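# Move office chair through self-closing door into yellow bay

## Task

Using r1, r2 or both, bring the office chair through the self-closing door into the other room and leave it in the yellow taped bay so that each of its five wheels sits fully within the tape, touching none of it. Before ending, the door must have swung shut. Afterwards the robots must release the chair and back away from it. No robot may tip over or be left leaning. The chair must stay in place without any robot holding it there.

## Robot and tools

Robots: two identical Hello Robot Stretch 3 units, r1 and r2. Each has a differential-drive base (two drive wheels plus a small passive omni wheel at the rear), a lift carriage on a vertical mast, and a telescoping arm that reaches out to the robot's right side. The wrist has yaw, pitch and roll and ends in a two-finger gripper. The base measures 0.33 m long by 0.34 m wide and cannot drive sideways; to move the gripper forward, drive the base. Turning in place pivots about the point between the drive wheels, 0.05 m behind the front edge. With the arm drawn in and the wrist folded, turning sweeps a 0.28 m radius; an unfolded, level wrist reaches past that.

Frames: the base frame sits on the floor midway between the drive wheels, x forward, y left, z up. hand_pose is reported in it, located where closed fingertips meet. Odometry frame is the base frame at the scene start. Each robot reports in its own frames, so relative placement of the two robots must be judged from images, lidar_m, wrist_depth_mm and head_depth_mm.

execute_actions: argument "actions" is a list holding one action (or empty, which only returns state and images). The action is an object keyed by "r1" and/or "r2". Each robot entry may contain:
- "base": exactly one of {"translate_m": d}, a relative straight drive in metres from the current base position, forward positive, -1 to 1; or {"rotate_rad": d}, a relative in-place turn in radians, counter-clockwise (left) positive, -3.2 to 3.2. Offsets are counted from the base position in the latest reported state.
- "joints": absolute targets by name: lift_m 0 to 1.1 (arm height on mast); arm_m 0 to 0.52 (extension); wrist_yaw_rad -1.345 to 4.42 (0 along the arm, positive toward the front, 3.0 folded over the base); wrist_pitch_rad -1.57 to 0.451 (0 level, negative tips down); wrist_roll_rad -2.911 to 2.911; gripper_m -0.089 to 0.179 (larger is wider; real fingertip gap is somewhat less, zero below 0.007); head_pan_rad -3.953 to 1.73 (0 ahead, positive left, -1.57 along the arm); head_tilt_rad -1.53 to 0.419 (negative down).
- "contact_limits": {"arm_m": effort percent 1 to 100}; the arm motion halts with contact_stop at that effort. Lower is softer; too low stops instantly.
All motions in one action begin together; no action runs beyond 15 s. Omitted joints or bases may still be pushing toward earlier targets. Unknown keys or out-of-range values reject the whole call. Argument "cameras": list of names from r1_head_camera, r1_nav_camera, r1_wrist_camera, r2_head_camera, r2_nav_camera, r2_wrist_camera, or "all"; omitted/null means all, [] means none.

wait: {"seconds": 0 to 10}; commands nothing, returns state and images. zoom_image: {"camera": name, "region": [x0, y0, x1, y1]} in pixels of that camera's latest full image, top-left origin, at most 504x504. finished_scene: {"scene": n}; irreversible, reports success.

Results: base_status and joint_status tell how each motion ended: "done" (for the base, the wheels turned the full amount, slipping included), "off_target" (stopped short, may still push), "contact_stop" (lift or arm hit something and went slack until commanded again), "time_out", "torque_fault" (a wrist servo went limp for 10 s after overload). on_its_own covers uncommanded parts; "held at" is the held target, not the actual position. motor_effort is percent of maximum, positive toward higher joint values, peak in brackets; readings are noisy and biased. Positive wheel effort pushes forward. base_odometry counts wheel turns; heading -3.142 to 3.142, left positive. turned_by_wheels and turned_by_imu give rotation since last result. base_tilt in degrees (forward, right positive) carries up to about 4 degrees of fixed bias. lidar_m: 12 distances in metres from the base origin in 30-degree sectors, first straight ahead, going counter-clockwise (4th left, 7th behind, 10th right); "-" means nothing seen; scan plane 0.17 m high, range 0.15 to 12 m; misses glass and thin legs; own parts can block sectors 5, 6, 9, 10. wrist_depth_mm (45 to 1000) and head_depth_mm (280 to 4000, image sideways) are 7x7 grids of median depth, top-left first. Camera calibration (K, distortion, T_world_to_cam) is given per camera relative to its own robot's base frame and is only approximately correct.

Speed: with lift_m under 0.30, arm_m under 0.03 and wrist_yaw_rad over 2.54 the base can reach 0.30 m/s and 1.9 rad/s; otherwise 0.10 m/s and 0.63 rad/s.

Gripping: command gripper_m below the object's width (lower squeezes more); release by commanding at least 0.02 above the touching value. Readings do not confirm a hold.

Cautions: never press two robots together; once bases touch, any further drive presses hard and can end the run. Equal drive commands may differ by up to 2.5 cm per metre, which can strain a shared load and tip a robot. Fold or unfold the wrist only with lift_m between 0.32 and 0.95, pitch -0.4 and roll near 0; keep pitch at -0.5 or lower when yaw is below -0.4. Pushing with the gripper above about 0.45 m, driving while holding something fixed, or snagging furniture (especially reversing) can tip the robot; reverse in small steps, pull the gripper free and drop lift to about 0.2 if it leans. Avoid drops, slams and hard pushes. Finish only after the chair is released, robots are clear and the door is closed.

Each tool is called after ">>>" by a JSON object that holds its "method" and its "body".

## Session

>>> {"method": "execute_actions", "body": {"actions": []}}

Scene clock: 0.00 s.
r1.base_odometry: x=+0.000 y=+0.000 heading=+0.000 (m, m, rad; r1's odometry frame)
r1.turned_by_wheels: +0.000 (rad since the last result)
r1.turned_by_imu: +0.000 (rad since the last result)
r1.base_tilt: forward=+0.5 right=-1.6 (deg)
r1.lidar_m: 3.06 1.04 0.74 0.71 0.73 0.98 2.08 2.15 2.88 1.45 1.45 2.65
r1.head_depth_mm: 1703 2499 3832 3795 3739 3568 2303 / 1696 2471 3808 3726 3815 3522 2258 / 1687 2476 3813 3812 3735 3498 2280 / 1705 2491 3787 3781 3697 3532 2256 / 1710 2480 3722 3764 3637 3481 2251 / 1702 2486 3724 3666 3661 3286 2275 / 1693 2224 2347 2359 2372 2404 2165
r1.base_status: not commanded
r1.joint_positions: lift_m=+0.495 arm_m=+0.001 wrist_yaw_rad=+3.009 wrist_pitch_rad=-0.347 wrist_roll_rad=+0.011 gripper_m=+0.037 head_pan_rad=+0.010 head_tilt_rad=-0.017
r1.joint_status: not commanded
r1.motor_effort: left_wheel=-1 right_wheel=+0 lift_m=+33 arm_m=+0 wrist_yaw_rad=+0 wrist_pitch_rad=+8 wrist_roll_rad=+0 gripper_m=+0 head_pan_rad=+1 head_tilt_rad=+2 (%)
r1.hand_pose: x=+0.0095 y=+0.0843 z=+0.5237 quat_wxyz=(+0.169, +0.706, +0.075, +0.683) (m; r1's base frame)
r1.wrist_depth_mm: 618 - 652 681 715 743 790 / 649 - 696 734 773 808 845 / 693 - 741 788 827 875 911 / 748 765 824 848 899 995 - / 796 846 - 939 950 - - / 773 777 - 807 839 818 846 / 661 666 684 688 694 711 720
r2.base_odometry: x=+0.000 y=+0.000 heading=+0.000 (m, m, rad; r2's odometry frame)
r2.turned_by_wheels: +0.000 (rad since the last result)
r2.turned_by_imu: +0.000 (rad since the last result)
r2.base_tilt: forward=+0.2 right=+0.0 (deg)
r2.lidar_m: 1.93 1.46 1.41 1.48 2.08 2.07 2.17 2.64 1.93 3.65 2.75 2.68
r2.head_depth_mm: 2363 2531 2556 2580 2645 2664 2112 / 2345 2658 2724 2752 2786 2765 2122 / 2298 2800 2854 2880 2905 2893 2170 / 2272 2821 2756 2828 2749 2725 2168 / 2236 2370 2366 2372 2372 2349 2189 / 2026 2060 2062 2056 2045 2049 2002 / 1819 1840 1821 1822 1810 1807 1800
r2.base_status: not commanded
r2.joint_positions: lift_m=+0.488 arm_m=-0.002 wrist_yaw_rad=+2.948 wrist_pitch_rad=-0.497 wrist_roll_rad=-0.005 gripper_m=+0.037 head_pan_rad=-0.020 head_tilt_rad=-0.023
r2.joint_status: not commanded
r2.motor_effort: left_wheel=+1 right_wheel=+1 lift_m=+20 arm_m=+0 wrist_yaw_rad=+0 wrist_pitch_rad=+5 wrist_roll_rad=+0 gripper_m=-1 head_pan_rad=+0 head_tilt_rad=+1 (%)
r2.hand_pose: x=+0.0198 y=+0.0664 z=+0.4832 quat_wxyz=(+0.239, +0.697, +0.108, +0.667) (m; r2's base frame)
r2.wrist_depth_mm: - - - - - - - / - - - - - - - / - - - - - - - / 937 - 962 963 - - - / 791 778 825 808 823 824 820 / 679 676 - 700 713 704 710 / 603 595 615 618 611 619 624
pictures: r1_head_camera (sideways: a quarter turn clockwise sets it upright), r1_nav_camera (sideways: a quarter turn counterclockwise sets it upright), r1_wrist_camera, r2_head_camera (sideways: a quarter turn clockwise sets it upright), r2_nav_camera (sideways: a quarter turn counterclockwise sets it upright), r2_wrist_camera
camera_calibration (this result's frames):
r1_head_camera: T_world_to_cam=[[0.0322652, 0.00575088, -0.999463, 1.31426], [0.0259651, 0.999641, 0.00659012, -0.00409523], [0.999142, -0.0261638, 0.0321043, -0.0900835], [0, 0, 0, 1]] pos_world=[0.0477076, -0.00582133, 1.31648]
r1_nav_camera: T_world_to_cam=[[0.0551192, -0.0440951, 0.997506, -1.25863], [0.0370116, -0.998248, -0.046173, 0.10251], [0.997794, 0.0394643, -0.0533906, 0.0194462], [0, 0, 0, 1]] pos_world=[0.0461774, 0.0460631, 1.26126]
r1_wrist_camera: T_world_to_cam=[[0.989582, -0.139763, 0.0345463, -0.0222661], [-0.0406344, -0.501342, -0.864294, 0.52422], [0.138116, 0.853886, -0.501799, 0.356823], [0, 0, 0, 1]] pos_world=[-0.00594741, -0.0449844, 0.632903]
r2_head_camera: T_world_to_cam=[[-0.0738611, 0.0451258, -0.996247, 1.32111], [0.066446, 0.996979, 0.0402327, -0.0474776], [0.995052, -0.063225, -0.0766364, 0.0552967], [0, 0, 0, 1]] pos_world=[0.0457105, -0.00878602, 1.3223]
r2_nav_camera: T_world_to_cam=[[0.0399741, 0.0148649, 0.99909, -1.26366], [-0.0483378, -0.99869, 0.016793, 0.0312818], [0.998031, -0.0489651, -0.0392032, 0.00287132], [0, 0, 0, 1]] pos_world=[0.0491602, 0.0501656, 1.2621]
r2_wrist_camera: T_world_to_cam=[[0.983024, -0.181124, 0.0292957, -0.0254657], [-0.0920564, -0.625003, -0.775175, 0.449346], [0.158713, 0.759319, -0.631067, 0.417452], [0, 0, 0, 1]] pos_world=[0.000143666, -0.0407487, 0.612508]
Images, in order (width x height): r1_head_camera 896x504, r1_nav_camera 672x504, r1_wrist_camera 644x364, r2_head_camera 896x504, r2_nav_camera 672x504, r2_wrist_camera 644x364.

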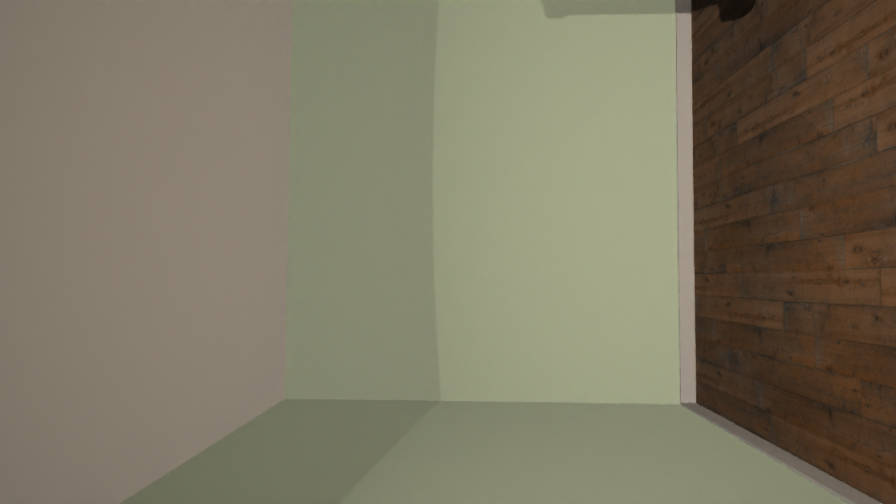

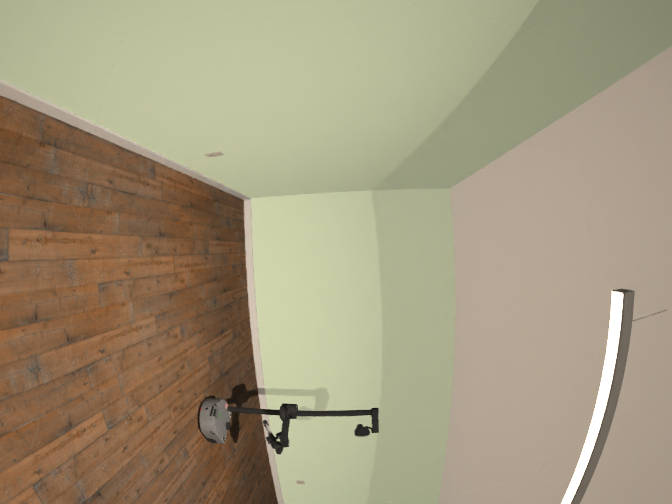

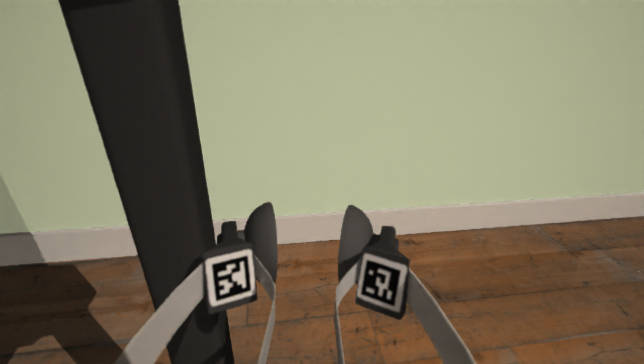

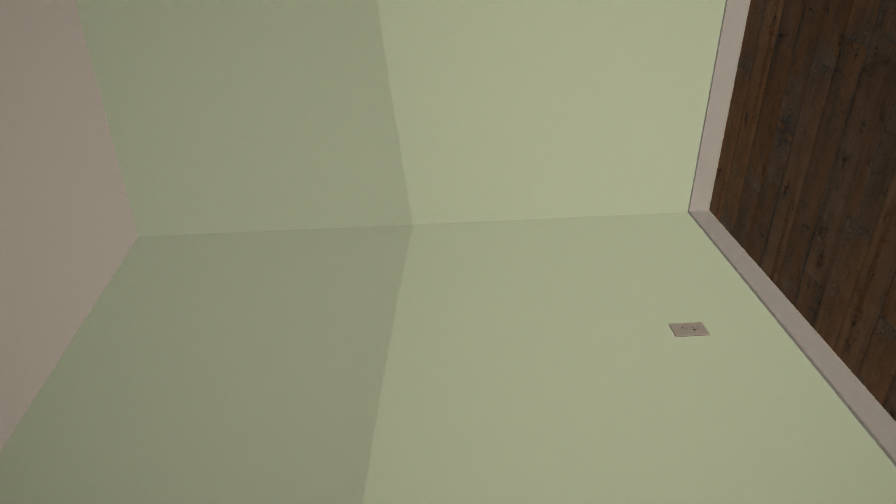

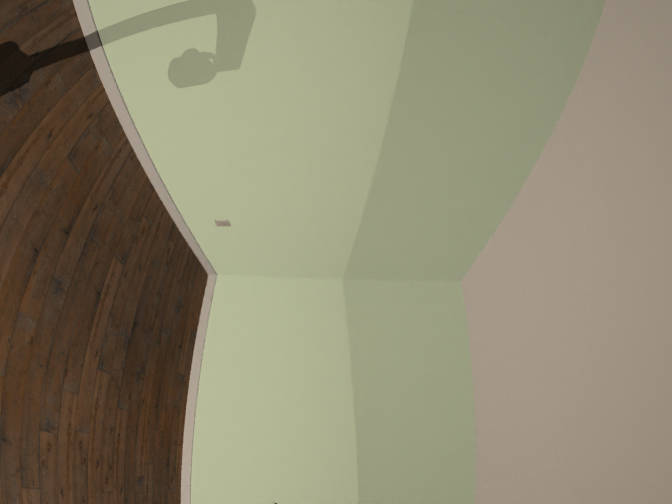

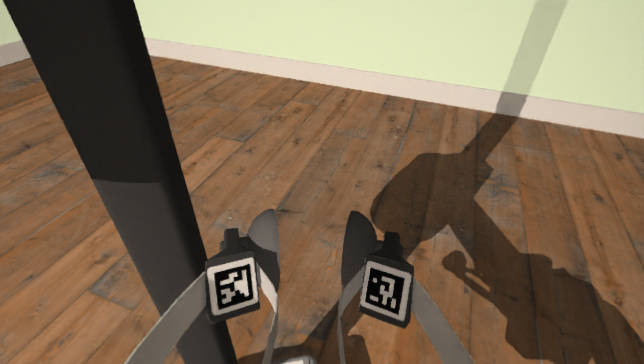

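>>> {"method": "execute_actions", "body": {"actions": [{"r1":{"joints":{"head_pan_rad":-2.3,"head_tilt_rad":-0.3,"lift_m":0.28,"wrist_yaw_rad":3.0,"wrist_pitch_rad":-0.4}},"r2":{"base":{"rotate_rad":-2.1},"joints":{"head_tilt_rad":-0.3,"lift_m":0.28,"wrist_yaw_rad":3.0,"wrist_pitch_rad":-0.4}}}], "cameras": ["r1_head_camera","r1_nav_camera","r2_head_camera","r2_nav_camera"]}}

Scene clock: 8.30 s.
r1.base_odometry: x=+0.000 y=+0.000 heading=+0.000 (m, m, rad; r1's odometry frame)
r1.turned_by_wheels: +0.000 (rad since the last result)
r1.turned_by_imu: -0.001 (rad since the last result)
r1.base_tilt: forward=+0.3 right=-1.9 (deg)
r1.lidar_m: 3.06 1.04 0.74 0.71 0.73 0.98 2.09 2.15 2.88 1.46 1.45 2.65
r1.head_depth_mm: 2024 2085 2144 2225 2311 2049 1560 / 2192 2265 2367 2426 2505 2055 1566 / 2407 2524 2632 2726 2761 2032 1554 / 2648 2781 2903 3047 2997 2050 1550 / 2908 3136 3299 3491 2970 2042 1554 / 3118 3582 3784 - 2954 2031 1550 / 3130 3987 - - 2954 2020 1548
r1.base_status: not commanded
r1.joint_positions: lift_m=+0.280 arm_m=+0.001 wrist_yaw_rad=+3.002 wrist_pitch_rad=-0.414 wrist_roll_rad=+0.011 gripper_m=+0.037 head_pan_rad=-2.293 head_tilt_rad=-0.296
r1.joint_status: all done
r1.motor_effort: left_wheel=+0(0) right_wheel=+0(0) lift_m=+30(30) arm_m=+0(0) wrist_yaw_rad=-2(5) wrist_pitch_rad=+8(8) wrist_roll_rad=+0(0) gripper_m=+0(0) head_pan_rad=-1(29) head_tilt_rad=-2(27) (%)
r1.hand_pose: x=+0.0100 y=+0.0763 z=+0.2936 quat_wxyz=(+0.194, +0.704, +0.096, +0.677) (m; r1's base frame)
r1.wrist_depth_mm: 610 - 665 684 722 750 795 / 664 - 723 751 791 814 867 / 714 - 779 801 847 882 923 / 687 695 707 722 727 761 768 / 566 574 - 586 594 609 611 / 479 491 - 516 519 510 519 / - - - 430 433 443 445
r2.base_odometry: x=+0.000 y=+0.000 heading=-2.100 (m, m, rad; r2's odometry frame)
r2.turned_by_wheels: -2.100 (rad since the last result)
r2.turned_by_imu: -2.112 (rad since the last result)
r2.base_tilt: forward=+0.2 right=+0.0 (deg)
r2.lidar_m: 1.93 3.63 2.75 2.67 1.93 1.45 1.42 1.49 2.10 2.07 2.18 2.64
r2.head_depth_mm: 3865 - - 3802 2539 1912 1523 / 3840 - - 3957 2579 1921 1539 / 3839 - - 1913 2390 1946 1550 / 3774 - - 1733 2097 1957 1550 / 3894 - - - 2216 1951 1554 / 3909 - - - 2661 1966 1553 / 3853 - - - 2648 1981 1568
r2.base_status: done
r2.joint_positions: lift_m=+0.280 arm_m=-0.002 wrist_yaw_rad=+2.997 wrist_pitch_rad=-0.419 wrist_roll_rad=-0.005 gripper_m=+0.037 head_pan_rad=-0.020 head_tilt_rad=-0.297
r2.joint_status: all done
r2.motor_effort: left_wheel=+2(12) right_wheel=-3(7) lift_m=+15(15) arm_m=+0(0) wrist_yaw_rad=+2(4) wrist_pitch_rad=+6(7) wrist_roll_rad=+0(0) gripper_m=-2(0) head_pan_rad=+0(0) head_tilt_rad=-2(23) (%)
r2.hand_pose: x=+0.0112 y=+0.0786 z=+0.2928 quat_wxyz=(+0.197, +0.698, +0.097, +0.681) (m; r2's base frame)
r2.wrist_depth_mm: - - - - - - - / - - - - - - - / 915 - 932 955 963 - - / 704 - 734 723 737 748 754 / 578 586 614 593 615 605 604 / 490 497 - 516 521 509 517 / 440 - - 433 438 440 442
pictures: r1_head_camera (sideways: a quarter turn clockwise sets it upright), r1_nav_camera (sideways: a quarter turn counterclockwise sets it upright), r2_head_camera (sideways: a quarter turn clockwise sets it upright), r2_nav_camera (sideways: a quarter turn counterclockwise sets it upright)
camera_calibration (this result's frames):
r1_head_camera: T_world_to_cam=[[0.165522, 0.17976, -0.969685, 1.27432], [0.725616, -0.68809, -0.00369789, 0.00503125], [-0.667895, -0.703007, -0.24433, 0.279934], [0, 0, 0, 1]] pos_world=[-0.0276124, -0.0288148, 1.30411]
r1_nav_camera: T_world_to_cam=[[-0.249885, -0.216159, 0.943839, -1.18655], [-0.757875, 0.650348, -0.0517073, 0.114546], [-0.602647, -0.728233, -0.326334, 0.384481], [0, 0, 0, 1]] pos_world=[0.0220165, -0.0509854, 1.2513]
r2_head_camera: T_world_to_cam=[[-0.340792, 0.0504309, -0.938785, 1.24759], [0.0755927, 0.996797, 0.0261061, -0.0291302], [0.937095, -0.0620686, -0.343512, 0.403018], [0, 0, 0, 1]] pos_world=[0.049703, -0.00886519, 1.31042]
r2_nav_camera: T_world_to_cam=[[0.308984, 0.00951828, 0.951019, -1.20237], [-0.0427231, -0.998802, 0.0238772, 0.022032], [0.950107, -0.0480081, -0.308207, 0.353315], [0, 0, 0, 1]] pos_world=[0.0367679, 0.0504121, 1.25185]
Images, in order (width x height): r1_head_camera 896x504, r1_nav_camera 672x504, r2_head_camera 896x504, r2_nav_camera 672x504.

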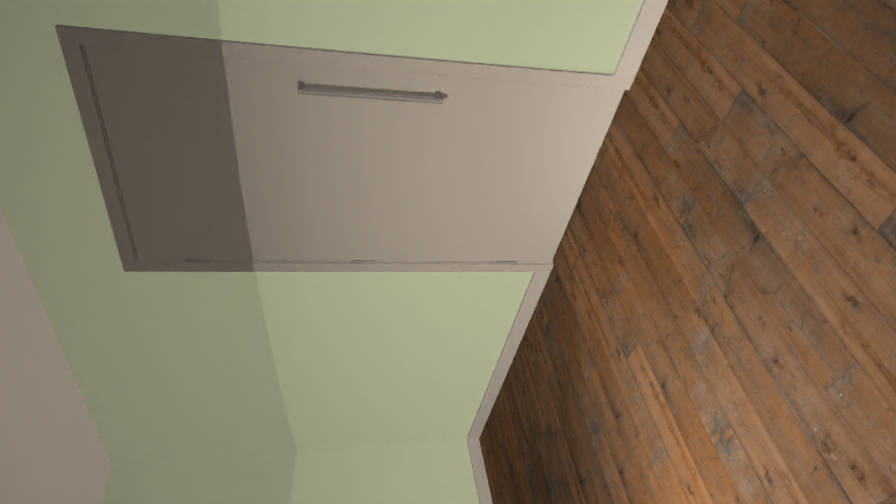

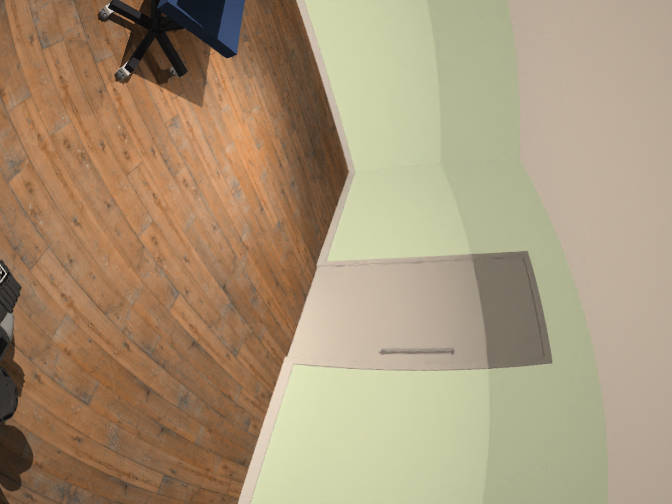

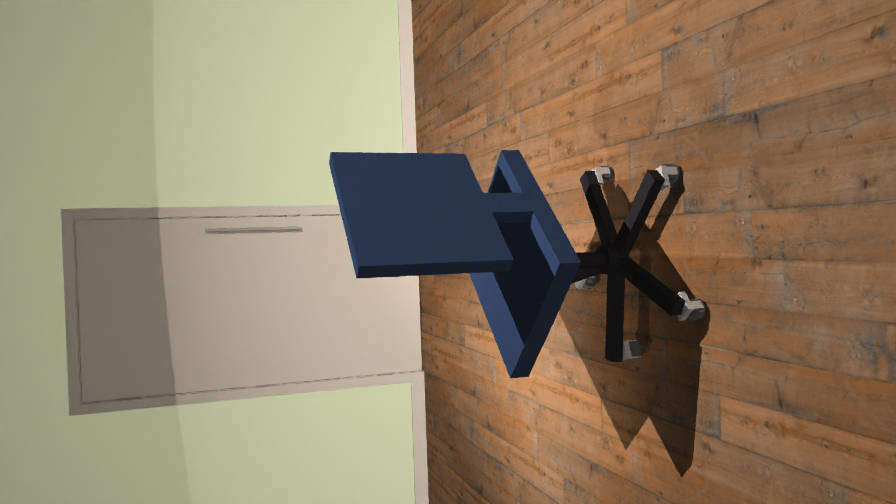

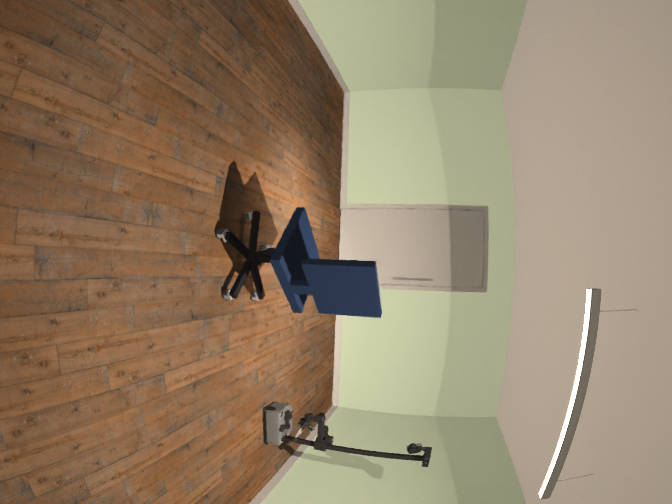

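>>> {"method": "execute_actions", "body": {"actions": [{"r1":{"base":{"rotate_rad":0.667}},"r2":{"base":{"rotate_rad":0.30}}}], "cameras": []}}

>>> {"method": "execute_actions", "body": {"actions": [{"r1":{"base":{"translate_m":-0.8}},"r2":{"base":{"translate_m":0.9}}}], "cameras": []}}

>>> {"method": "execute_actions", "body": {"actions": [{"r1":{"base":{"translate_m":-0.758}},"r2":{"base":{"translate_m":0.9}}}], "cameras": []}}

>>> {"method": "execute_actions", "body": {"actions": [{"r1":{"base":{"rotate_rad":-1.815},"joints":{"head_pan_rad":-1.57,"head_tilt_rad":-0.5}},"r2":{"base":{"translate_m":0.794}}}], "cameras": []}}

>>> {"method": "execute_actions", "body": {"actions": [{"r1":{"joints":{"lift_m":0.9}},"r2":{"base":{"rotate_rad":-1.67},"joints":{"head_pan_rad":-0.6,"head_tilt_rad":-0.8}}}], "cameras": ["r1_head_camera","r2_nav_camera"]}}

Scene clock: 122.03 s.
r1.base_odometry: x=+0.000 y=+0.000 heading=+0.667 (m, m, rad; r1's odometry frame)
r1.turned_by_wheels: +0.667 (rad since the last result)
r1.turned_by_imu: +0.670 (rad since the last result)
r1.base_tilt: forward=+0.4 right=-1.7 (deg)
r1.lidar_m: 0.91 0.72 0.71 0.76 1.14 2.09 2.24 3.36 1.45 4.37 2.65 1.96
r1.head_depth_mm: 3086 3894 - - 3009 2056 1552 / 3124 3951 - - 3001 2056 1567 / 3130 3840 - - 2979 2047 1555 / 3148 3836 - - 2998 2019 1555 / 3115 3818 3997 - 3015 1942 1542 / 3155 3840 3978 - 2938 1503 1504 / 3159 3673 3822 - 2959 1291 1505
r1.base_status: done
r1.joint_positions: lift_m=+0.280 arm_m=+0.001 wrist_yaw_rad=+3.002 wrist_pitch_rad=-0.414 wrist_roll_rad=+0.011 gripper_m=+0.037 head_pan_rad=-2.293 head_tilt_rad=-0.297
r1.joint_status: not commanded
r1.motor_effort: left_wheel=-5(14) right_wheel=+2(5) lift_m=+30(30) arm_m=+0(0) wrist_yaw_rad=-1(3) wrist_pitch_rad=+8(8) wrist_roll_rad=+0(0) gripper_m=+1(0) head_pan_rad=-1(1) head_tilt_rad=-2(2) (%)
r1.hand_pose: x=+0.0101 y=+0.0762 z=+0.2936 quat_wxyz=(+0.194, +0.704, +0.096, +0.677) (m; r1's base frame)
r1.wrist_depth_mm: - - 884 766 671 609 548 / - - 965 827 716 643 575 / 880 - 923 867 784 686 617 / 692 698 713 716 730 709 640 / 563 565 - 588 605 606 619 / 484 494 - 513 516 517 523 / - - - 436 438 436 445
r2.base_odometry: x=+0.000 y=+0.000 heading=-1.800 (m, m, rad; r2's odometry frame)
r2.turned_by_wheels: +0.300 (rad since the last result)
r2.turned_by_imu: +0.303 (rad since the last result)
r2.base_tilt: forward=+0.2 right=+0.1 (deg)
r2.lidar_m: 4.36 2.97 2.68 2.51 1.57 1.41 1.42 1.72 2.07 2.08 2.52 1.93
r2.head_depth_mm: 3675 3932 - 1667 2061 1902 1531 / 3791 - - 3938 2149 1916 1536 / 3964 - - 3966 2589 1929 1544 / - - - - 2628 1946 1543 / - - - - 2628 1950 1556 / - - - - 2686 1967 1552 / - - - - 2648 1974 1568
r2.base_status: done
r2.joint_positions: lift_m=+0.280 arm_m=-0.002 wrist_yaw_rad=+2.997 wrist_pitch_rad=-0.419 wrist_roll_rad=-0.005 gripper_m=+0.037 head_pan_rad=-0.020 head_tilt_rad=-0.297
r2.joint_status: not commanded
r2.motor_effort: left_wheel=-2(8) right_wheel=+3(9) lift_m=+14(15) arm_m=+0(0) wrist_yaw_rad=+2(2) wrist_pitch_rad=+6(6) wrist_roll_rad=+0(0) gripper_m=-1(0) head_pan_rad=+1(1) head_tilt_rad=-1(1) (%)
r2.hand_pose: x=+0.0111 y=+0.0786 z=+0.2928 quat_wxyz=(+0.197, +0.698, +0.097, +0.681) (m; r2's base frame)
r2.wrist_depth_mm: - - - - - - - / - - - - - - - / 925 - 931 933 944 - - / 701 - 719 722 737 747 764 / 577 580 617 595 608 606 614 / 489 488 - 520 524 509 513 / 441 - - 430 437 440 442
pictures: none
No camera images: the call's "cameras" was empty. Leave "cameras" out to get every camera's image.

Scene clock: 126.80 s.
r1.base_odometry: x=-0.629 y=-0.495 heading=+0.667 (m, m, rad; r1's odometry frame)
r1.turned_by_wheels: +0.000 (rad since the last result)
r1.turned_by_imu: -0.002 (rad since the last result)
r1.base_tilt: forward=+0.4 right=-1.6 (deg)
r1.lidar_m: 1.51 1.20 1.18 1.27 1.46 1.44 1.56 2.32 3.56 1.36 2.38 3.27
r1.head_depth_mm: 2902 3116 3142 3170 2901 2053 1566 / 3086 3450 3583 3760 3015 2032 1543 / 3113 3381 3656 3725 3008 2033 1553 / 3118 3366 3607 3717 2987 2043 1544 / 3149 3360 3467 3592 2989 2026 1552 / 3131 3285 3493 3578 2982 2015 1554 / 3118 3196 3398 3542 2948 2031 1547
r1.base_status: done
r1.joint_positions: lift_m=+0.280 arm_m=+0.001 wrist_yaw_rad=+3.001 wrist_pitch_rad=-0.414 wrist_roll_rad=+0.011 gripper_m=+0.037 head_pan_rad=-2.293 head_tilt_rad=-0.297
r1.joint_status: not commanded
r1.motor_effort: left_wheel=-4(17) right_wheel=+1(4) lift_m=+30(31) arm_m=+0(0) wrist_yaw_rad=-2(3) wrist_pitch_rad=+8(8) wrist_roll_rad=+0(0) gripper_m=+0(0) head_pan_rad=-1(1) head_tilt_rad=-3(3) (%)
r1.hand_pose: x=+0.0102 y=+0.0762 z=+0.2936 quat_wxyz=(+0.194, +0.704, +0.096, +0.677) (m; r1's base frame)
r1.wrist_depth_mm: - - - - - - 891 / - - - - - - 921 / 865 - 909 933 964 996 923 / 676 683 704 720 731 751 770 / 567 574 - 589 605 612 609 / 478 500 - 517 516 511 520 / - - - 437 431 438 444
r2.base_odometry: x=-0.205 y=-0.876 heading=-1.800 (m, m, rad; r2's odometry frame)
r2.turned_by_wheels: +0.000 (rad since the last result)
r2.turned_by_imu: +0.007 (rad since the last result)
r2.base_tilt: forward=+0.2 right=+0.0 (deg)
r2.lidar_m: 3.54 2.63 2.37 2.38 2.50 2.26 2.27 2.63 2.36 2.38 2.38 1.11
r2.head_depth_mm: 2998 3134 3342 3514 2547 1230 1411 / 3043 3245 3410 3581 2564 1858 1536 / 3205 3340 3584 3670 2580 1933 1534 / 3259 3424 3679 3786 2625 1923 1544 / 3364 3611 3781 3894 2614 1961 1560 / 3475 3656 3905 - 2672 1977 1561 / 3595 3725 3936 3838 2690 1997 1565
r2.base_status: done
r2.joint_positions: lift_m=+0.280 arm_m=-0.002 wrist_yaw_rad=+2.997 wrist_pitch_rad=-0.418 wrist_roll_rad=-0.005 gripper_m=+0.037 head_pan_rad=-0.020 head_tilt_rad=-0.297
r2.joint_status: not commanded
r2.motor_effort: left_wheel=-2(7) right_wheel=+3(9) lift_m=+16(15) arm_m=+0(0) wrist_yaw_rad=+2(2) wrist_pitch_rad=+6(6) wrist_roll_rad=+0(0) gripper_m=+0(1) head_pan_rad=+0(0) head_tilt_rad=-2(2) (%)
r2.hand_pose: x=+0.0111 y=+0.0787 z=+0.2929 quat_wxyz=(+0.196, +0.698, +0.097, +0.681) (m; r2's base frame)
r2.wrist_depth_mm: - - - - - - - / - - - - - - - / 926 - 937 938 971 - - / 708 - 710 737 729 751 751 / 576 582 611 593 616 605 608 / 486 491 - 517 522 509 510 / 440 - - 433 435 442 440
pictures: none
No camera images: the call's "cameras" was empty. Leave "cameras" out to get every camera's image.

Scene clock: 131.57 s.
r1.base_odometry: x=-1.224 y=-0.963 heading=+0.667 (m, m, rad; r1's odometry frame)
r1.turned_by_wheels: +0.000 (rad since the last result)
r1.turned_by_imu: -0.002 (rad since the last result)
r1.base_tilt: forward=+0.4 right=-1.8 (deg)
r1.lidar_m: 2.09 1.65 1.63 1.07 0.85 0.83 0.90 1.35 3.10 3.37 1.66 4.53
r1.head_depth_mm: 1764 1814 1783 1809 1817 1809 1558 / 2363 2366 2379 2396 2432 2041 1551 / 2856 2962 3109 3265 2953 2055 1554 / 2803 2980 3063 3275 2953 2029 1556 / 2783 2942 3064 3184 2963 2044 1550 / 2755 2912 2959 3124 3005 2020 1537 / 2721 2802 3010 3146 2976 2028 1552
r1.base_status: done
r1.joint_positions: lift_m=+0.280 arm_m=+0.001 wrist_yaw_rad=+3.001 wrist_pitch_rad=-0.415 wrist_roll_rad=+0.011 gripper_m=+0.037 head_pan_rad=-2.293 head_tilt_rad=-0.297
r1.joint_status: not commanded
r1.motor_effort: left_wheel=-4(17) right_wheel=+1(4) lift_m=+30(31) arm_m=+0(0) wrist_yaw_rad=-2(2) wrist_pitch_rad=+8(8) wrist_roll_rad=+0(0) gripper_m=+0(1) head_pan_rad=-1(1) head_tilt_rad=-1(2) (%)
r1.hand_pose: x=+0.0102 y=+0.0762 z=+0.2936 quat_wxyz=(+0.195, +0.704, +0.096, +0.677) (m; r1's base frame)
r1.wrist_depth_mm: 688 - - - - - - / 721 - - - - - - / 749 - 899 915 972 979 - / 685 682 710 725 736 739 752 / 568 568 - 590 600 610 618 / 482 500 - 515 519 515 513 / - - - 431 435 446 444
r2.base_odometry: x=-0.409 y=-1.753 heading=-1.800 (m, m, rad; r2's odometry frame)
r2.turned_by_wheels: +0.000 (rad since the last result)
r2.turned_by_imu: +0.006 (rad since the last result)
r2.base_tilt: forward=+0.2 right=+0.0 (deg)
r2.lidar_m: 2.71 2.29 2.07 2.08 2.54 3.07 3.08 2.95 2.67 0.58 2.11 2.71
r2.head_depth_mm: 2300 2419 2554 2704 2541 1914 1528 / 2318 2477 2617 2783 2581 1932 1531 / 2431 2573 2669 2866 2594 1931 1542 / 2482 2634 2818 2989 2591 1949 1552 / 2540 2701 2880 3118 2624 1954 1558 / 2657 2824 2979 3226 2666 1969 1564 / 2743 2878 3080 3280 2678 1997 1577
r2.base_status: done
r2.joint_positions: lift_m=+0.280 arm_m=-0.002 wrist_yaw_rad=+2.997 wrist_pitch_rad=-0.418 wrist_roll_rad=-0.005 gripper_m=+0.037 head_pan_rad=-0.020 head_tilt_rad=-0.298
r2.joint_status: not commanded
r2.motor_effort: left_wheel=-2(7) right_wheel=+2(8) lift_m=+15(15) arm_m=+0(0) wrist_yaw_rad=+2(2) wrist_pitch_rad=+6(6) wrist_roll_rad=+0(0) gripper_m=+0(0) head_pan_rad=+1(0) head_tilt_rad=-2(2) (%)
r2.hand_pose: x=+0.0110 y=+0.0787 z=+0.2929 quat_wxyz=(+0.196, +0.698, +0.097, +0.681) (m; r2's base frame)
r2.wrist_depth_mm: - - - - - - - / - - - - - - - / 907 - 947 935 970 - - / 712 - 717 733 747 756 762 / 580 588 611 593 616 610 613 / 487 495 - 508 523 508 517 / 441 - - 434 436 441 442
pictures: none
No camera images: the call's "cameras" was empty. Leave "cameras" out to get every camera's image.

Scene clock: 135.97 s.
r1.base_odometry: x=-1.224 y=-0.963 heading=-1.148 (m, m, rad; r1's odometry frame)
r1.turned_by_wheels: -1.815 (rad since the last result)
r1.turned_by_imu: -1.825 (rad since the last result)
r1.base_tilt: forward=+0.5 right=-1.7 (deg)
r1.lidar_m: 3.16 1.71 1.67 2.67 1.77 1.63 1.37 0.90 0.83 0.84 1.06 2.22
r1.head_depth_mm: 655 701 755 819 892 984 1094 / 674 726 785 855 939 1038 1167 / 698 747 818 888 982 1095 1223 / 731 784 851 930 1044 1176 1279 / 758 819 900 996 1109 1249 1321 / 791 862 946 1047 1177 1342 1312 / 829 902 996 1108 1249 1437 1304
r1.base_status: done
r1.joint_positions: lift_m=+0.280 arm_m=+0.001 wrist_yaw_rad=+3.001 wrist_pitch_rad=-0.415 wrist_roll_rad=+0.011 gripper_m=+0.037 head_pan_rad=-1.577 head_tilt_rad=-0.494
r1.joint_status: all done
r1.motor_effort: left_wheel=+3(16) right_wheel=-2(5) lift_m=+30(30) arm_m=+0(0) wrist_yaw_rad=-2(2) wrist_pitch_rad=+8(8) wrist_roll_rad=+0(0) gripper_m=+0(0) head_pan_rad=+3(29) head_tilt_rad=-4(24) (%)
r1.hand_pose: x=+0.0102 y=+0.0762 z=+0.2936 quat_wxyz=(+0.195, +0.704, +0.096, +0.677) (m; r1's base frame)
r1.wrist_depth_mm: - - - - - - - / - - - - - - - / 855 - 913 932 947 953 - / 681 684 706 729 737 755 756 / 565 564 - 591 600 609 614 / 482 496 - 513 516 510 518 / - - - 435 431 441 449
r2.base_odometry: x=-0.590 y=-2.526 heading=-1.800 (m, m, rad; r2's odometry frame)
r2.turned_by_wheels: +0.000 (rad since the last result)
r2.turned_by_imu: +0.006 (rad since the last result)
r2.base_tilt: forward=+0.2 right=+0.1 (deg)
r2.lidar_m: 1.98 1.98 1.79 1.81 2.21 3.82 3.85 0.91 2.95 1.77 1.70 1.96
r2.head_depth_mm: 1658 1739 1833 1926 2051 1922 1532 / 1698 1793 1902 2012 2134 1927 1534 / 1743 1835 1948 2079 2223 1933 1534 / 1803 1898 2012 2147 2274 1943 1551 / 1864 1961 2087 2209 2354 1956 1555 / 1910 2013 2163 2302 2434 1938 1564 / 1978 2109 2237 2413 2533 1966 1562
r2.base_status: done
r2.joint_positions: lift_m=+0.280 arm_m=-0.002 wrist_yaw_rad=+2.997 wrist_pitch_rad=-0.418 wrist_roll_rad=-0.005 gripper_m=+0.037 head_pan_rad=-0.020 head_tilt_rad=-0.298
r2.joint_status: not commanded
r2.motor_effort: left_wheel=-2(7) right_wheel=+4(9) lift_m=+15(15) arm_m=+0(0) wrist_yaw_rad=+2(1) wrist_pitch_rad=+6(6) wrist_roll_rad=+0(0) gripper_m=+0(0) head_pan_rad=+0(0) head_tilt_rad=-3(2) (%)
r2.hand_pose: x=+0.0110 y=+0.0787 z=+0.2929 quat_wxyz=(+0.196, +0.698, +0.097, +0.681) (m; r2's base frame)
r2.wrist_depth_mm: - - - - - - - / - - - - - - - / 911 - 944 947 950 - - / 709 - 727 720 740 748 756 / 570 587 620 604 607 608 606 / 494 494 - 514 522 506 514 / 440 - - 436 437 439 442
pictures: none
No camera images: the call's "cameras" was empty. Leave "cameras" out to get every camera's image.

Scene clock: 142.43 s.
r1.base_odometry: x=-1.224 y=-0.963 heading=-1.148 (m, m, rad; r1's odometry frame)
r1.turned_by_wheels: +0.000 (rad since the last result)
r1.turned_by_imu: -0.001 (rad since the last result)
r1.base_tilt: forward=+0.4 right=-1.5 (deg)
r1.lidar_m: 1.73 1.71 1.66 2.67 1.77 1.63 1.37 0.90 0.84 0.84 1.06 2.23
r1.head_depth_mm: 653 701 756 824 895 987 - / 674 726 787 857 943 1045 1138 / 698 747 814 890 990 1100 1212 / 729 779 844 932 1047 1172 1285 / 759 823 900 993 1108 1253 1353 / 792 862 946 1046 1179 1335 1343 / 826 907 994 1109 1247 1426 1310
r1.base_status: not commanded
r1.joint_positions: lift_m=+0.900 arm_m=+0.001 wrist_yaw_rad=+3.001 wrist_pitch_rad=-0.415 wrist_roll_rad=+0.011 gripper_m=+0.037 head_pan_rad=-1.577 head_tilt_rad=-0.494
r1.joint_status: all done
r1.motor_effort: left_wheel=+4(4) right_wheel=-2(2) lift_m=+37(36) arm_m=+0(0) wrist_yaw_rad=-1(1) wrist_pitch_rad=+8(8) wrist_roll_rad=+0(0) gripper_m=+1(0) head_pan_rad=+3(3) head_tilt_rad=-4(3) (%)
r1.hand_pose: x=+0.0102 y=+0.0762 z=+0.9133 quat_wxyz=(+0.195, +0.704, +0.096, +0.676) (m; r1's base frame)
r1.wrist_depth_mm: - - - - - - - / - - - - - - - / - - - - - - - / - - - - - - - / - - - - - - - / - - - - - - - / - - - - - - -
r2.base_odometry: x=-0.590 y=-2.526 heading=+2.813 (m, m, rad; r2's odometry frame)
r2.turned_by_wheels: -1.670 (rad since the last result)
r2.turned_by_imu: -1.676 (rad since the last result)
r2.base_tilt: forward=+0.2 right=+0.1 (deg)
r2.lidar_m: 2.95 1.70 1.95 1.97 2.07 1.80 1.80 2.09 3.68 3.82 0.92 0.92
r2.head_depth_mm: 979 1087 1253 1163 1454 1306 1160 / 1007 1130 1256 1105 1403 1282 1157 / 1035 1182 1334 1109 1432 1302 1157 / 2815 2562 1375 1138 1436 1302 1162 / 2804 2644 2100 1620 1494 1300 1164 / 2684 2663 2101 1750 1503 1313 1160 / 2608 2647 2118 1757 1501 1307 1170
r2.base_status: done
r2.joint_positions: lift_m=+0.280 arm_m=-0.002 wrist_yaw_rad=+2.997 wrist_pitch_rad=-0.418 wrist_roll_rad=-0.005 gripper_m=+0.037 head_pan_rad=-0.593 head_tilt_rad=-0.790
r2.joint_status: all done
r2.motor_effort: left_wheel=+2(11) right_wheel=-3(8) lift_m=+15(16) arm_m=+0(1) wrist_yaw_rad=+3(2) wrist_pitch_rad=+6(6) wrist_roll_rad=+0(0) gripper_m=-1(0) head_pan_rad=-4(51) head_tilt_rad=-6(30) (%)
r2.hand_pose: x=+0.0110 y=+0.0787 z=+0.2929 quat_wxyz=(+0.196, +0.698, +0.097, +0.681) (m; r2's base frame)
r2.wrist_depth_mm: - - - - - - - / - - - - - - - / 928 - 949 950 959 - - / 713 - 726 727 741 756 755 / 577 585 614 591 610 608 609 / 491 490 - 520 525 504 512 / 442 - - 433 439 440 447
pictures: r1_head_camera (sideways: a quarter turn clockwise sets it upright), r2_nav_camera (sideways: a quarter turn counterclockwise sets it upright)
camera_calibration (this result's frames):
r1_head_camera: T_world_to_cam=[[0.00799457, 0.430384, -0.90261, 1.18772], [0.999085, -0.041365, -0.0108747, 0.0127046], [-0.0420168, -0.901698, -0.430321, 0.518168], [0, 0, 0, 1]] pos_world=[-0.000416509, -0.043419, 1.29516]
r2_nav_camera: T_world_to_cam=[[0.607837, -0.390797, 0.691239, -0.86545], [-0.565911, -0.82385, 0.031861, 0.0148476], [0.557026, -0.410546, -0.721924, 0.893988], [0, 0, 0, 1]] pos_world=[0.0364806, 0.04104, 1.24315]
Images, in order (width x height): r1_head_camera 896x504, r2_nav_camera 672x504.

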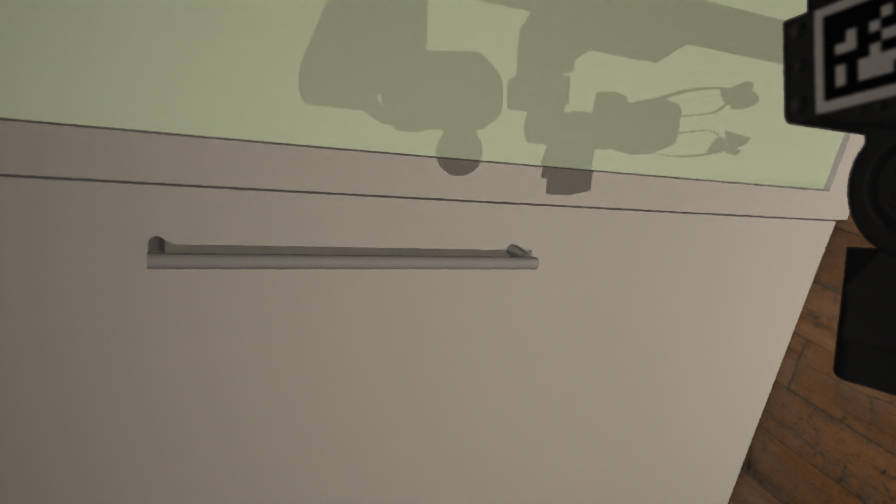

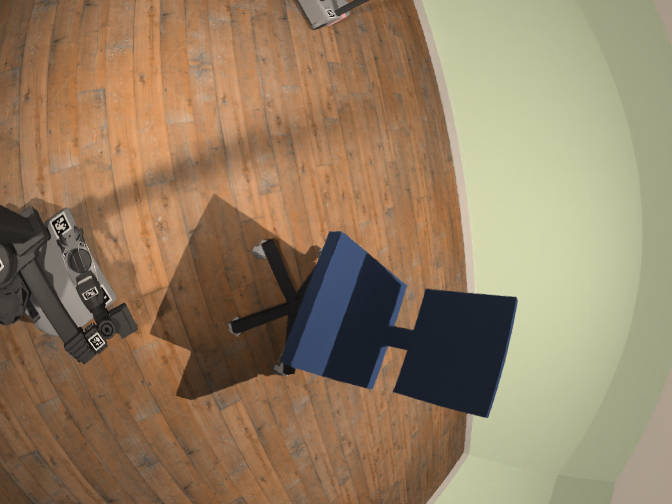

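>>> {"method": "execute_actions", "body": {"actions": [{"r1":{"joints":{"wrist_yaw_rad":0.0,"gripper_m":0.15,"arm_m":0.3}},"r2":{"base":{"translate_m":0.94}}}], "cameras": []}}

>>> {"method": "execute_actions", "body": {"actions": [{"r1":{"joints":{"wrist_pitch_rad":-0.5,"arm_m":0.38}},"r2":{"base":{"rotate_rad":-1.75},"joints":{"head_pan_rad":-0.2,"head_tilt_rad":-0.9}}}], "cameras": ["r1_wrist_camera","r1_head_camera","r2_head_camera"]}}

Scene clock: 153.80 s.
r1.base_odometry: x=-1.224 y=-0.963 heading=-1.148 (m, m, rad; r1's odometry frame)
r1.turned_by_wheels: +0.000 (rad since the last result)
r1.turned_by_imu: -0.001 (rad since the last result)
r1.base_tilt: forward=+0.3 right=-1.7 (deg)
r1.lidar_m: 3.16 0.91 1.66 2.67 1.76 1.63 1.37 0.90 0.84 0.84 1.06 2.22
r1.head_depth_mm: 654 703 756 815 865 - 1139 / 673 725 787 836 969 1047 1165 / 696 746 812 861 1010 1093 1220 / 729 780 844 920 1087 1169 1271 / 757 825 901 996 1115 1248 1312 / 793 862 945 1052 1181 1328 1315 / 826 904 993 1109 1245 1437 1308
r1.base_status: not commanded
r1.joint_positions: lift_m=+0.900 arm_m=+0.300 wrist_yaw_rad=+0.002 wrist_pitch_rad=-0.415 wrist_roll_rad=+0.011 gripper_m=+0.150 head_pan_rad=-1.577 head_tilt_rad=-0.494
r1.joint_status: all done
r1.motor_effort: left_wheel=+3(4) right_wheel=-2(2) lift_m=+37(37) arm_m=+6(7) wrist_yaw_rad=-2(5) wrist_pitch_rad=+8(8) wrist_roll_rad=+0(0) gripper_m=+0(83) head_pan_rad=+3(3) head_tilt_rad=-3(4) (%)
r1.hand_pose: x=-0.0212 y=-0.6694 z=+0.9133 quat_wxyz=(+0.689, +0.146, -0.695, -0.146) (m; r1's base frame)
r1.wrist_depth_mm: 458 406 355 310 284 260 243 / 515 446 390 336 301 277 258 / 584 497 433 362 327 300 273 / 702 568 480 400 351 326 292 / 842 631 550 450 390 347 318 / - 737 625 519 434 - 339 / - 984 740 593 482 434 366
r2.base_odometry: x=-1.480 y=-2.223 heading=+2.813 (m, m, rad; r2's odometry frame)
r2.turned_by_wheels: +0.000 (rad since the last result)
r2.turned_by_imu: +0.008 (rad since the last result)
r2.base_tilt: forward=+0.3 right=+0.0 (deg)
r2.lidar_m: 2.05 0.93 0.94 1.72 2.00 2.69 2.70 3.13 0.70 4.01 2.35 2.06
r2.head_depth_mm: 2198 2454 2085 1740 1490 1303 1162 / 2112 2428 2083 1737 1497 1305 1162 / 2052 2361 2092 1734 1496 1301 1163 / 1990 2268 2098 1757 1499 1303 1163 / 1913 2173 2093 1757 1490 1308 1165 / 1856 2108 2114 1751 1501 1307 1166 / 1794 2022 2125 1765 1507 1311 1165
r2.base_status: done
r2.joint_positions: lift_m=+0.280 arm_m=-0.002 wrist_yaw_rad=+2.997 wrist_pitch_rad=-0.418 wrist_roll_rad=-0.005 gripper_m=+0.037 head_pan_rad=-0.593 head_tilt_rad=-0.791
r2.joint_status: not commanded
r2.motor_effort: left_wheel=+2(12) right_wheel=-2(5) lift_m=+14(15) arm_m=+0(0) wrist_yaw_rad=+2(2) wrist_pitch_rad=+6(6) wrist_roll_rad=+0(0) gripper_m=+0(1) head_pan_rad=-5(5) head_tilt_rad=-4(7) (%)
r2.hand_pose: x=+0.0110 y=+0.0787 z=+0.2929 quat_wxyz=(+0.196, +0.698, +0.097, +0.681) (m; r2's base frame)
r2.wrist_depth_mm: - - - - - - - / - - - - - 930 808 / 899 - 941 946 970 860 771 / 700 - 737 726 741 742 760 / 576 576 612 591 608 603 609 / 485 492 - 518 522 514 515 / 441 - - 432 437 439 443
pictures: none
No camera images: the call's "cameras" was empty. Leave "cameras" out to get every camera's image.

Scene clock: 156.10 s.
r1.base_odometry: x=-1.224 y=-0.963 heading=-1.148 (m, m, rad; r1's odometry frame)
r1.turned_by_wheels: +0.000 (rad since the last result)
r1.turned_by_imu: +0.000 (rad since the last result)
r1.base_tilt: forward=+0.5 right=-1.7 (deg)
r1.lidar_m: 3.14 0.95 0.83 2.66 1.76 1.63 1.37 0.90 0.84 0.84 1.06 2.23
r1.head_depth_mm: 653 701 757 818 - - 1130 / 675 725 785 836 975 1042 1170 / 698 752 813 - 989 1097 1217 / 730 779 849 931 1063 1173 1293 / 759 823 903 992 1103 1251 1313 / 791 860 944 1048 1173 1339 1312 / 826 901 996 1111 1251 1441 1306
r1.base_status: not commanded
r1.joint_positions: lift_m=+0.900 arm_m=+0.380 wrist_yaw_rad=+0.001 wrist_pitch_rad=-0.512 wrist_roll_rad=+0.011 gripper_m=+0.150 head_pan_rad=-1.577 head_tilt_rad=-0.494
r1.joint_status: all done
r1.motor_effort: left_wheel=+4(3) right_wheel=-2(2) lift_m=+36(37) arm_m=+6(6) wrist_yaw_rad=-2(2) wrist_pitch_rad=+7(9) wrist_roll_rad=+0(0) gripper_m=+0(0) head_pan_rad=+3(3) head_tilt_rad=-2(4) (%)
r1.hand_pose: x=-0.0212 y=-0.7362 z=+0.8921 quat_wxyz=(+0.681, +0.179, -0.687, -0.180) (m; r1's base frame)
r1.wrist_depth_mm: 370 321 285 244 229 197 189 / 423 366 315 268 249 215 204 / 500 421 352 297 267 235 220 / 608 488 406 330 291 261 240 / 800 564 477 386 325 286 261 / - 698 561 461 372 - 288 / 958 924 720 542 435 382 314
r2.base_odometry: x=-1.480 y=-2.223 heading=+1.063 (m, m, rad; r2's odometry frame)
r2.turned_by_wheels: -1.750 (rad since the last result)
r2.turned_by_imu: -1.758 (rad since the last result)
r2.base_tilt: forward=+0.2 right=+0.1 (deg)
r2.lidar_m: 0.70 2.63 2.08 2.05 2.19 0.93 1.71 1.84 2.73 2.70 2.90 4.12
r2.head_depth_mm: 2735 2213 1861 1567 1408 1257 1130 / 2736 2207 1887 1047 1366 1259 1136 / 2754 2204 1181 1018 939 1240 1133 / 2731 2154 1180 1017 911 1259 1140 / 871 997 1151 1017 1273 1254 1135 / 782 877 1014 1022 1418 1259 1135 / 717 786 885 1550 1405 1256 1134
r2.base_status: done
r2.joint_positions: lift_m=+0.280 arm_m=-0.002 wrist_yaw_rad=+2.997 wrist_pitch_rad=-0.418 wrist_roll_rad=-0.005 gripper_m=+0.037 head_pan_rad=-0.207 head_tilt_rad=-0.889
r2.joint_status: all done
r2.motor_effort: left_wheel=+3(11) right_wheel=-3(8) lift_m=+16(15) arm_m=+0(1) wrist_yaw_rad=+1(2) wrist_pitch_rad=+6(6) wrist_roll_rad=+0(0) gripper_m=-1(1) head_pan_rad=+4(40) head_tilt_rad=-5(15) (%)
r2.hand_pose: x=+0.0110 y=+0.0787 z=+0.2929 quat_wxyz=(+0.196, +0.698, +0.097, +0.681) (m; r2's base frame)
r2.wrist_depth_mm: - - - - - - - / - - - - - - - / 894 - 923 949 945 - - / 705 - 717 729 739 751 751 / 583 585 605 592 609 614 617 / 487 491 - 517 521 508 516 / 440 - - 436 435 439 440
pictures: r1_head_camera (sideways: a quarter turn clockwise sets it upright), r1_wrist_camera, r2_head_camera (sideways: a quarter turn clockwise sets it upright)
camera_calibration (this result's frames):
r1_head_camera: T_world_to_cam=[[0.00799446, 0.430384, -0.90261, 1.18772], [0.999085, -0.0413648, -0.0108747, 0.0127046], [-0.0420166, -0.901698, -0.430321, 0.518168], [0, 0, 0, 1]] pos_world=[-0.000416498, -0.043419, 1.29516]
r1_wrist_camera: T_world_to_cam=[[-0.999375, 0.000540448, 0.0353447, -0.05888], [-0.0268862, 0.637528, -0.769958, 1.18456], [-0.0229494, -0.770427, -0.637115, 0.168096], [0, 0, 0, 1]] pos_world=[-0.0231372, -0.625653, 1.02124]
r2_head_camera: T_world_to_cam=[[-0.78154, 0.208727, -0.587902, 0.792857], [0.264673, 0.964291, -0.00948999, 0.0160651], [0.564928, -0.163019, -0.808877, 1.01068], [0, 0, 0, 1]] pos_world=[0.0444341, -0.0162217, 1.28379]
Images, in order (width x height): r1_head_camera 896x504, r1_wrist_camera 644x364, r2_head_camera 896x504.

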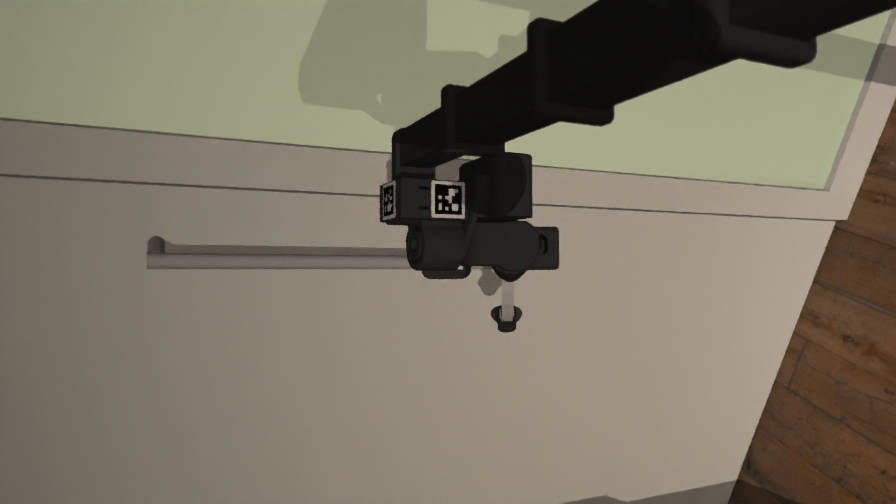

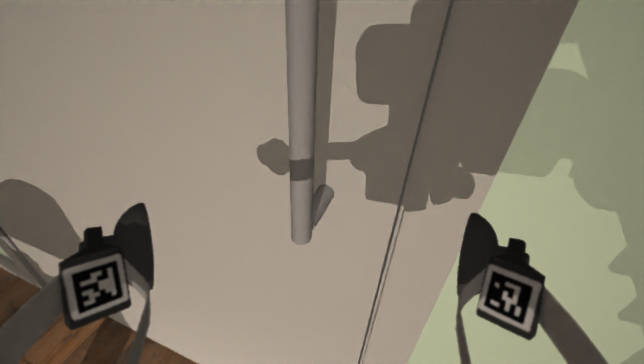

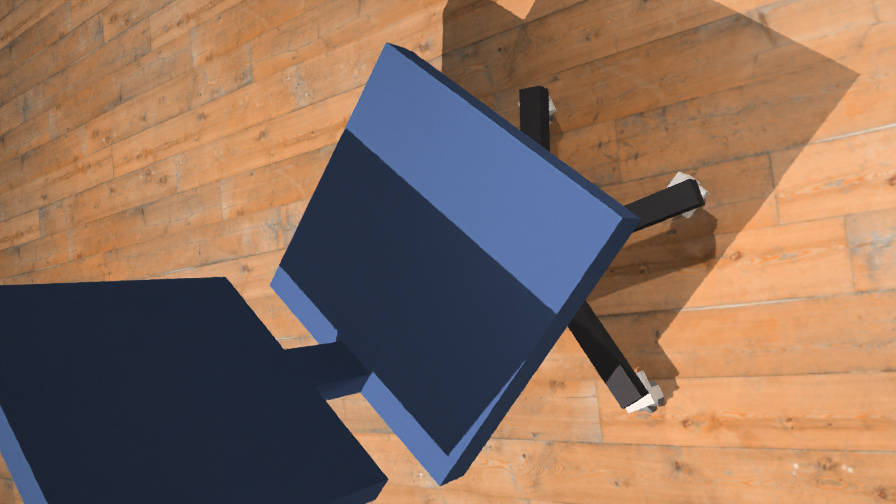

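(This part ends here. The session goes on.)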